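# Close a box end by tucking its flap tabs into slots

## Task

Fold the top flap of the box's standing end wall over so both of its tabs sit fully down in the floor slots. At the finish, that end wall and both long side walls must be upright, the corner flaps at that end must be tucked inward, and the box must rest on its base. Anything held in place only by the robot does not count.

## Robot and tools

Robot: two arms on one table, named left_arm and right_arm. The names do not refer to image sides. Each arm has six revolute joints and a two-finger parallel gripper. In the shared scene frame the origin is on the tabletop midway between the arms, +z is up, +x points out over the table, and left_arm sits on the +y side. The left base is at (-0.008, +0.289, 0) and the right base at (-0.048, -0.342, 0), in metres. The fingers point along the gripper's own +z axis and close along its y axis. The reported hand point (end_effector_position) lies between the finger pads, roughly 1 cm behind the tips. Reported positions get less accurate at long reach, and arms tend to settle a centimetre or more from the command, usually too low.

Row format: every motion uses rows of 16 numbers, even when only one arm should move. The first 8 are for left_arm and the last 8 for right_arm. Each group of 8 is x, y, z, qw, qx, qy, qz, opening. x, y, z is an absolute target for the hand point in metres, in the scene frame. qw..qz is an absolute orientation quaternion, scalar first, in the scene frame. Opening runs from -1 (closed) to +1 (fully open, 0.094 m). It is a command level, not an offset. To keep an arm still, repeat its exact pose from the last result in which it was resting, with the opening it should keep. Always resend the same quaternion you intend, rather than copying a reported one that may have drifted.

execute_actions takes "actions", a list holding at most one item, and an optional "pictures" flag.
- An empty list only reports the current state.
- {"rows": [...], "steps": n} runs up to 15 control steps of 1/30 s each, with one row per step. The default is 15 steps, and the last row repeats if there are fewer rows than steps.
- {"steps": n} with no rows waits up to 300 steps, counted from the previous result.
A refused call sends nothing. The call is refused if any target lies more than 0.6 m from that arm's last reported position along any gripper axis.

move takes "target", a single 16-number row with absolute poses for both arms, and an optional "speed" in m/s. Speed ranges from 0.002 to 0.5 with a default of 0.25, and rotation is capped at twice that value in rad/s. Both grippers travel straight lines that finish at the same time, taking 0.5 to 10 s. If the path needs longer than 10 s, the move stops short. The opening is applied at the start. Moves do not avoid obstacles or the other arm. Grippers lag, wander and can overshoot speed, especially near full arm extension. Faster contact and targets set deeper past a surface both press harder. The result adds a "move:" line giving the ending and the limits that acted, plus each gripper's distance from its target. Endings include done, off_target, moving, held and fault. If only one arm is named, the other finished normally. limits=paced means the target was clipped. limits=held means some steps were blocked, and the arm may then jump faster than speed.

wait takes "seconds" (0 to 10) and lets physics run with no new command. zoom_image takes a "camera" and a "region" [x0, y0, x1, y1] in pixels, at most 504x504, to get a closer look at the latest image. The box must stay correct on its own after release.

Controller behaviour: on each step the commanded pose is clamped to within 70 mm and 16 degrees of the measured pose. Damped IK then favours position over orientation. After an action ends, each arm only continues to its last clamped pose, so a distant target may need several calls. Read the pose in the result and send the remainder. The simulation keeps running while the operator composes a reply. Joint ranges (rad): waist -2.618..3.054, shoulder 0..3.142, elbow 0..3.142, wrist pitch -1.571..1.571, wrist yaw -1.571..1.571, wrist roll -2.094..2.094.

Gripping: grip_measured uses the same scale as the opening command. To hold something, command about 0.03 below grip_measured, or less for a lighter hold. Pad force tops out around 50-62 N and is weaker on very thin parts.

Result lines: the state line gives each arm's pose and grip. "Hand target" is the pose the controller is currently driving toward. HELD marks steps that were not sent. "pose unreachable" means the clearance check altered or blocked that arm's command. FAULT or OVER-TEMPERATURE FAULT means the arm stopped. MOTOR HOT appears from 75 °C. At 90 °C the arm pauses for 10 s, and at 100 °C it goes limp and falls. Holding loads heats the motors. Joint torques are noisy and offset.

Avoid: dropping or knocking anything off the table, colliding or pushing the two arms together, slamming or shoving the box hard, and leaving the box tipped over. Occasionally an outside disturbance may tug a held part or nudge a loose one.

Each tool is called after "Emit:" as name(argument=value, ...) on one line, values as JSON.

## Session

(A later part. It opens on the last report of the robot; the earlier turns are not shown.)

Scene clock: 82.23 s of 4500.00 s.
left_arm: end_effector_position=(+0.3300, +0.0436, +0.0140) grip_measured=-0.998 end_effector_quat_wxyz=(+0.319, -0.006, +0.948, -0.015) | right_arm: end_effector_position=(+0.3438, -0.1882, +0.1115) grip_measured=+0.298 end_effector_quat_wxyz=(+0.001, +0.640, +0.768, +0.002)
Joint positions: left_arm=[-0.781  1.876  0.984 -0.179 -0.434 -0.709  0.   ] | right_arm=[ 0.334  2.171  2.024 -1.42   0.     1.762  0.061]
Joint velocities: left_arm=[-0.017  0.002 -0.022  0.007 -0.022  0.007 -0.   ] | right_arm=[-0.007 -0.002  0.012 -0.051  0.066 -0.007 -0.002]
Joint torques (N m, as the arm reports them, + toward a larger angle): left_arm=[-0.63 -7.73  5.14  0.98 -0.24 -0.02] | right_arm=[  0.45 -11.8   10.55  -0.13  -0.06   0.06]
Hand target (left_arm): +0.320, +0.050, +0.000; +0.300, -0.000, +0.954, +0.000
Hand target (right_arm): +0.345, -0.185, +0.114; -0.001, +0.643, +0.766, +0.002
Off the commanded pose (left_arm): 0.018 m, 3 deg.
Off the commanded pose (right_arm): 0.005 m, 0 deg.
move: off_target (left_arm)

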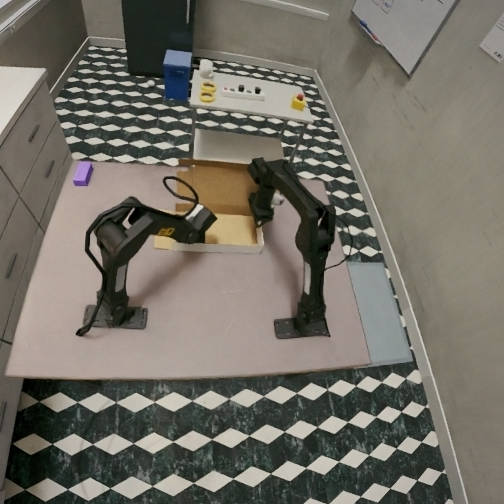

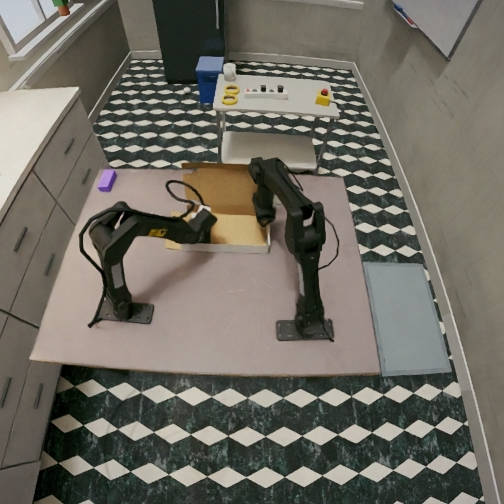

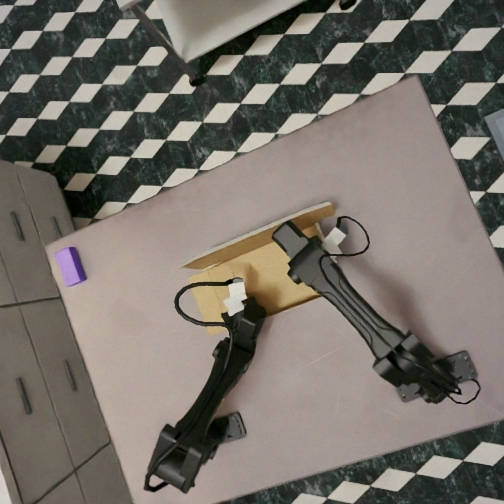

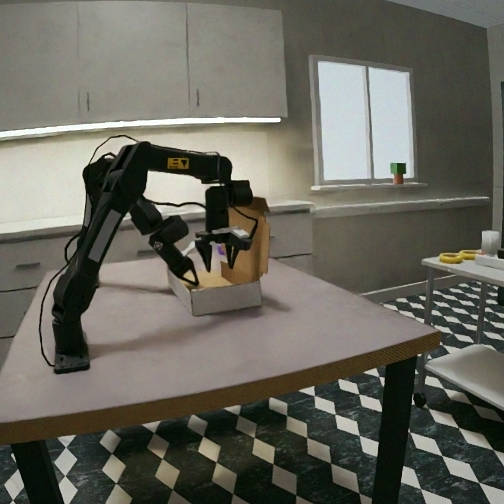

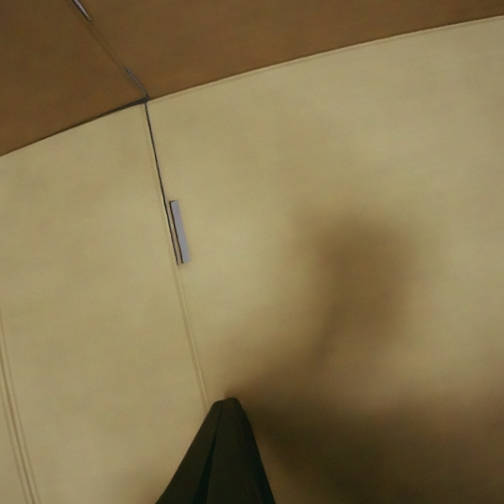

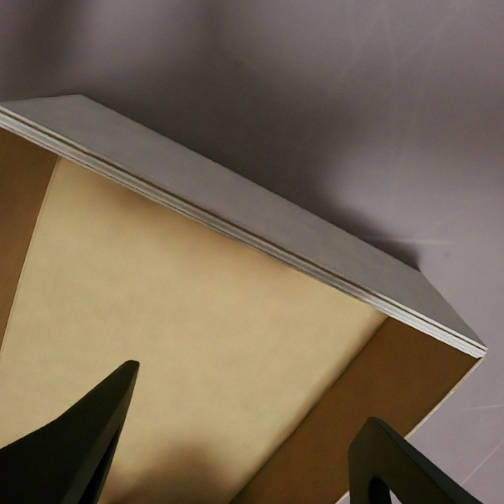

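Emit:
move(target=[0.32,0.05,0.0,0.30,0,0.953,0,-1,0.35,-0.218,0.095,0,0.643,0.766,0,0.3], speed=0.15)

Emit:
move(target=[0.32,0.05,0.0,0.30,0,0.953,0,-1,0.35,-0.219,0.045,0,0.643,0.766,0,0.3], speed=0.03)

Emit:
zoom_image(camera="cam_low", region=[130,170,290,330])

Emit:
move(target=[0.31,0.07,0.13,0.30,0,0.953,0,-1,0.34,-0.19,0.12,0,0.643,0.766,0,0.3], speed=0.15)

Scene clock: 86.67 s of 4500.00 s.
left_arm: end_effector_position=(+0.3300, +0.0436, +0.0140) grip_measured=-0.998 end_effector_quat_wxyz=(+0.319, -0.006, +0.948, -0.015) | right_arm: end_effector_position=(+0.3510, -0.2162, +0.0916) grip_measured=+0.298 end_effector_quat_wxyz=(-0.003, +0.645, +0.764, -0.005)
Joint positions: left_arm=[-0.781  1.876  0.984 -0.179 -0.434 -0.709  0.   ] | right_arm=[ 0.265  2.172  1.946 -1.357  0.     1.706  0.061]
Joint velocities: left_arm=[-0.012 -0.002 -0.012 -0.066  0.051  0.007 -0.   ] | right_arm=[-0.012  0.002  0.007  0.037  0.051 -0.022 -0.001]
Joint torques (N m, as the arm reports them, + toward a larger angle): left_arm=[-0.56 -7.83  5.12  0.96 -0.2  -0.03] | right_arm=[ -0.35 -14.56   6.     0.11  -0.02  -0.13]
Hand target (left_arm): +0.320, +0.050, +0.000; +0.300, -0.000, +0.954, +0.000
Hand target (right_arm): +0.350, -0.218, +0.095; +0.000, +0.643, +0.766, -0.000
Off the commanded pose (left_arm): 0.018 m, 3 deg.
Off the commanded pose (right_arm): 0.004 m, 1 deg.
After step 90, 0.53 s passed at rest.
move: off_target (left_arm)

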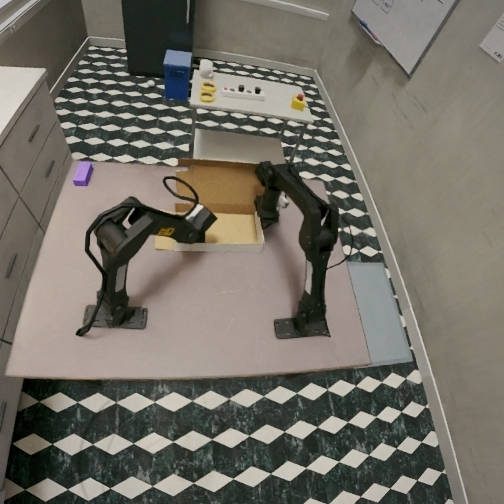

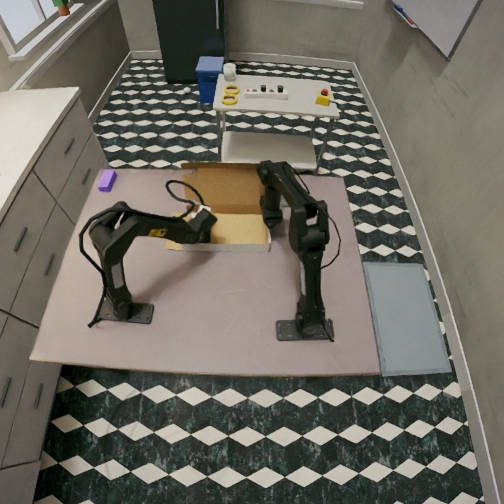

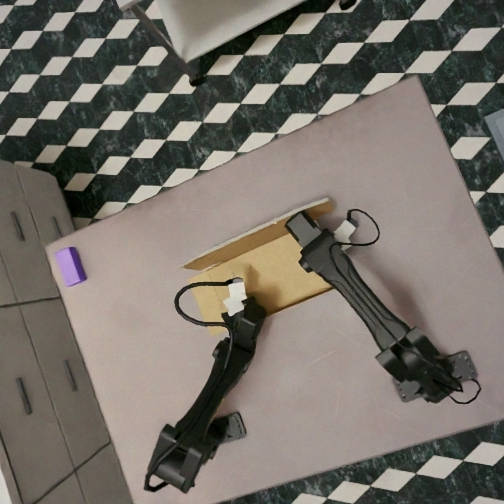

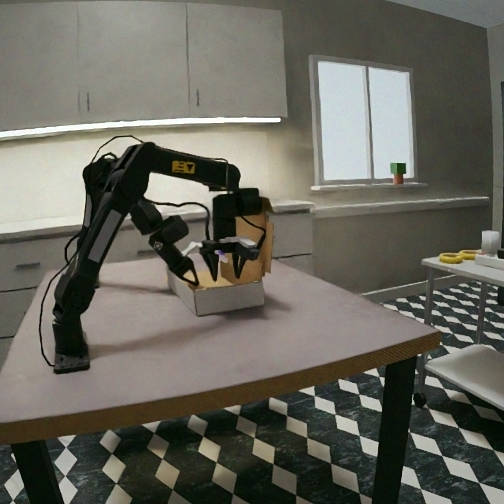

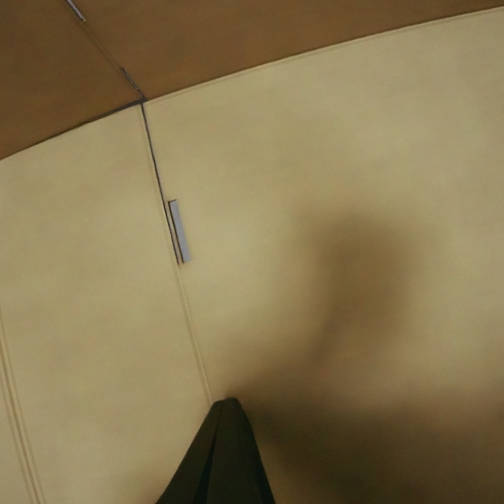

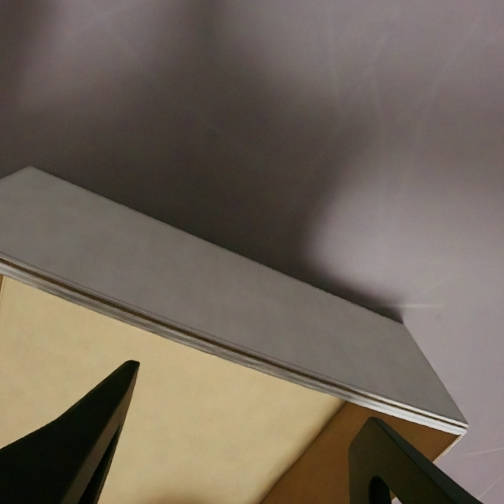

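Scene clock: 88.47 s of 4500.00 s.
left_arm: end_effector_position=(+0.3300, +0.0436, +0.0140) grip_measured=-0.998 end_effector_quat_wxyz=(+0.319, -0.006, +0.948, -0.015) | right_arm: end_effector_position=(+0.3504, -0.2162, +0.0757) grip_measured=+0.298 end_effector_quat_wxyz=(+0.009, +0.644, +0.765, +0.015)
Joint positions: left_arm=[-0.781  1.876  0.984 -0.179 -0.434 -0.709  0.   ] | right_arm=[ 0.265  2.12   1.802 -1.217 -0.001  1.704  0.061]
Joint velocities: left_arm=[ 0.012  0.017  0.002 -0.051 -0.007 -0.007 -0.   ] | right_arm=[-0.007 -0.007 -0.002  0.051 -0.007 -0.007 -0.001]
Joint torques (N m, as the arm reports them, + toward a larger angle): left_arm=[-0.51 -7.78  5.13  0.96 -0.23 -0.01] | right_arm=[-0.47 -8.97  2.63  0.72 -0.01 -0.11]
Hand target (left_arm): +0.320, +0.050, +0.000; +0.300, -0.000, +0.954, +0.000
Hand target (right_arm): +0.348, -0.219, +0.046; -0.001, +0.643, +0.766, -0.001
Off the commanded pose (left_arm): 0.018 m, 3 deg.
Off the commanded pose (right_arm): 0.031 m, 2 deg.
move: off_target (left_arm, right_arm)

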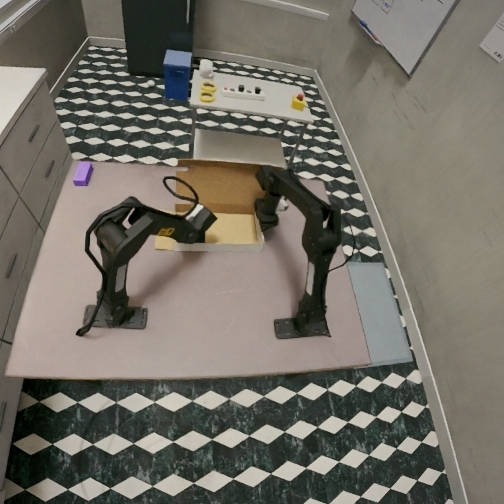

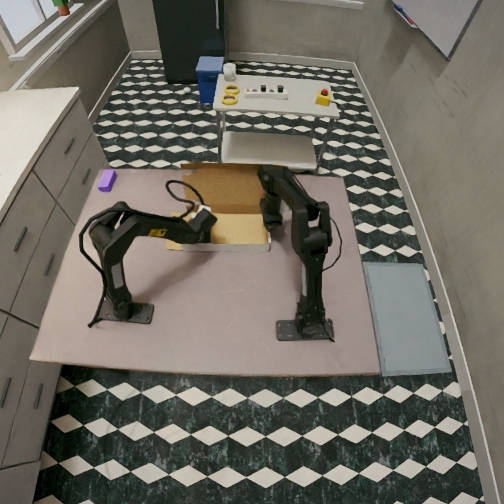

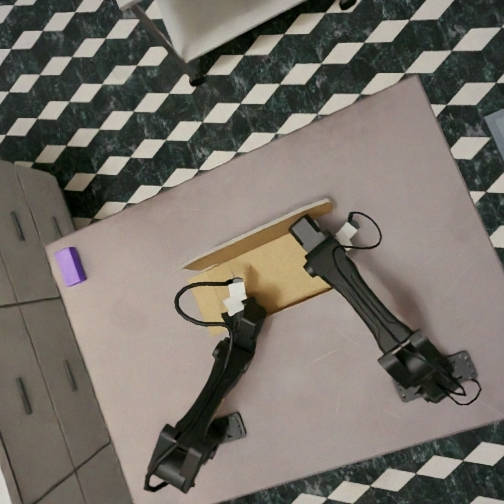

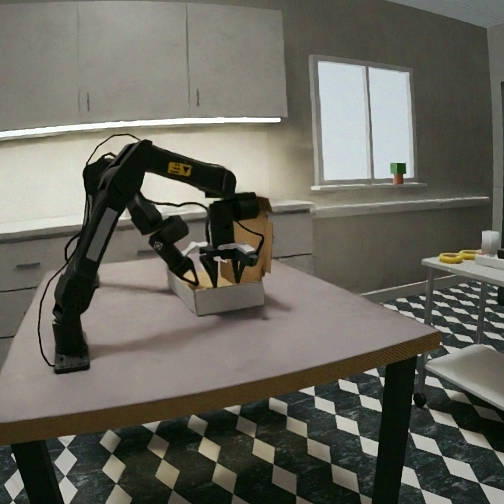

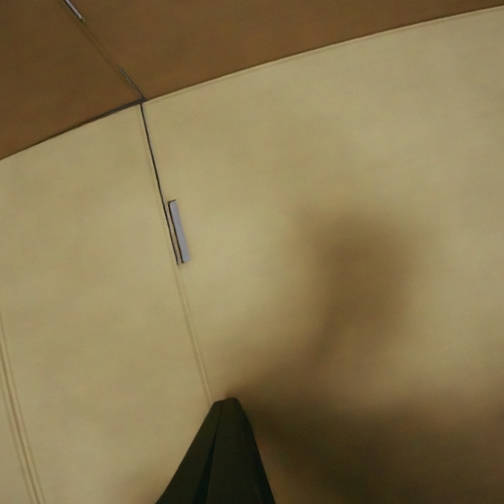

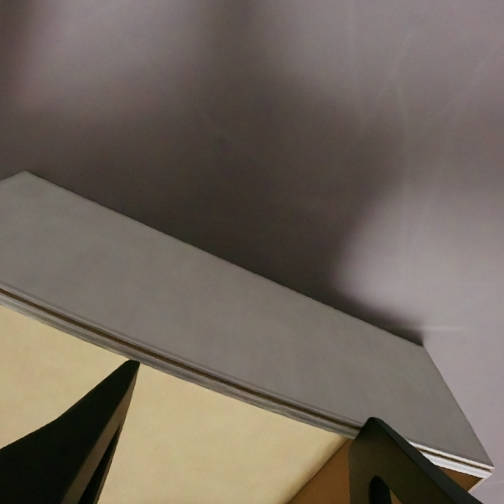

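Region (130, 170, 290, 330) of cam_low's 504x504 image, scaled by 3.150, with more detail than that image has.

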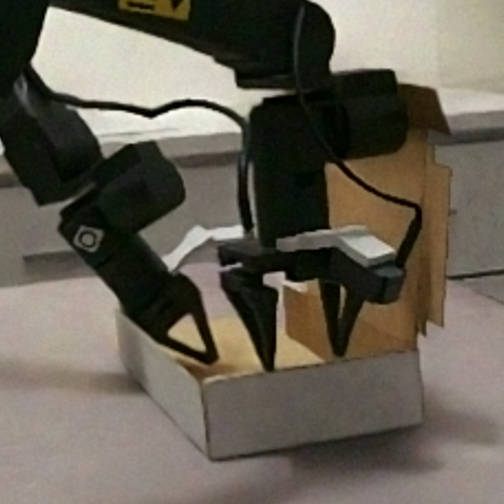

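Scene clock: 89.93 s of 4500.00 s.
left_arm: end_effector_position=(+0.3090, +0.0682, +0.1226) grip_measured=-0.998 end_effector_quat_wxyz=(+0.300, +0.001, +0.954, +0.001) | right_arm: end_effector_position=(+0.3393, -0.1935, +0.1170) grip_measured=+0.298 end_effector_quat_wxyz=(-0.000, +0.643, +0.766, +0.001)
Joint positions: left_arm=[-0.772  1.612  1.172 -0.679 -0.424 -0.7    0.   ] | right_arm=[ 0.326  2.148  2.009 -1.431 -0.001  1.76   0.061]
Joint velocities: left_arm=[-0.017  0.007  0.002 -0.007 -0.022 -0.007 -0.001] | right_arm=[-0.012 -0.007 -0.012  0.037  0.007 -0.007  0.   ]
Joint torques (N m, as the arm reports them, + toward a larger angle): left_arm=[ 0.65 -7.82  9.91  0.87 -0.22  0.11] | right_arm=[  0.78 -11.69  10.58  -0.11  -0.02   0.07]
Hand target (left_arm): +0.311, +0.069, +0.130; +0.300, +0.000, +0.954, -0.000
Hand target (right_arm): +0.340, -0.190, +0.120; -0.000, +0.643, +0.766, +0.001
Off the commanded pose (left_arm): 0.008 m, 0 deg.
Off the commanded pose (right_arm): 0.005 m, 0 deg.
move: done

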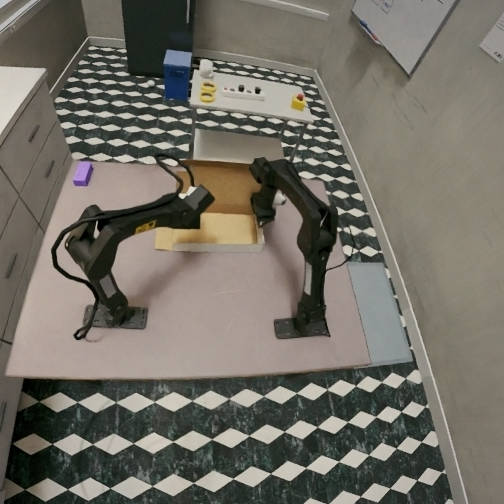

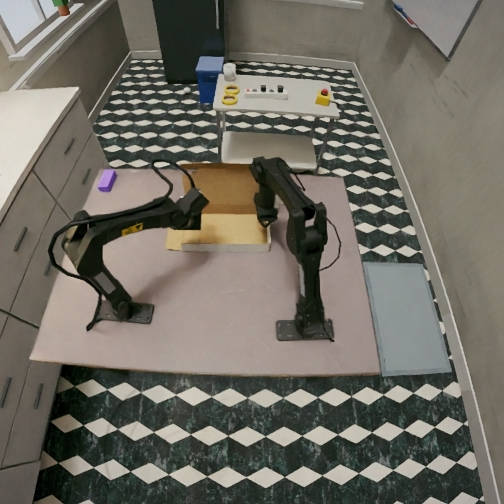

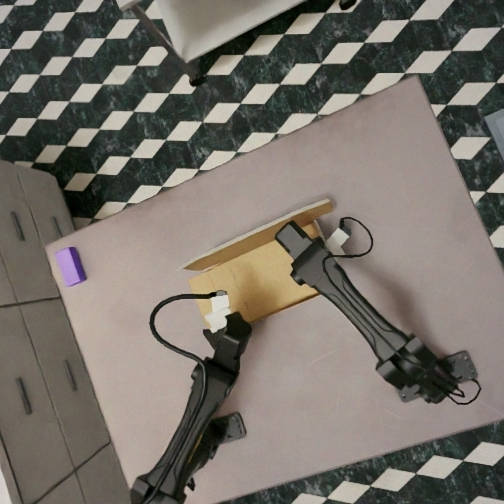

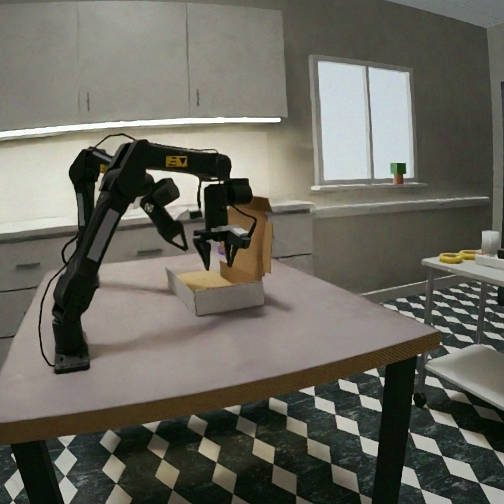

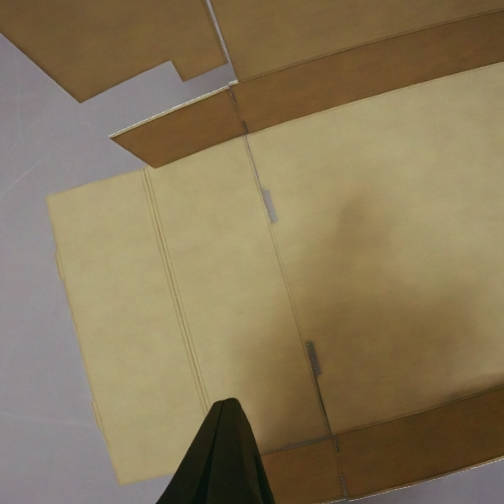

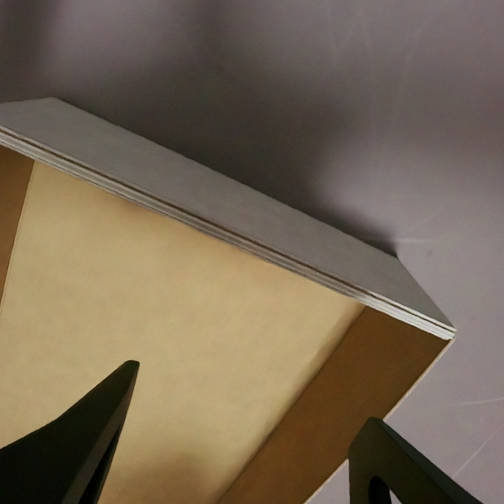

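Emit:
finished_scene(scene=2)

The scene is finished: the task was done.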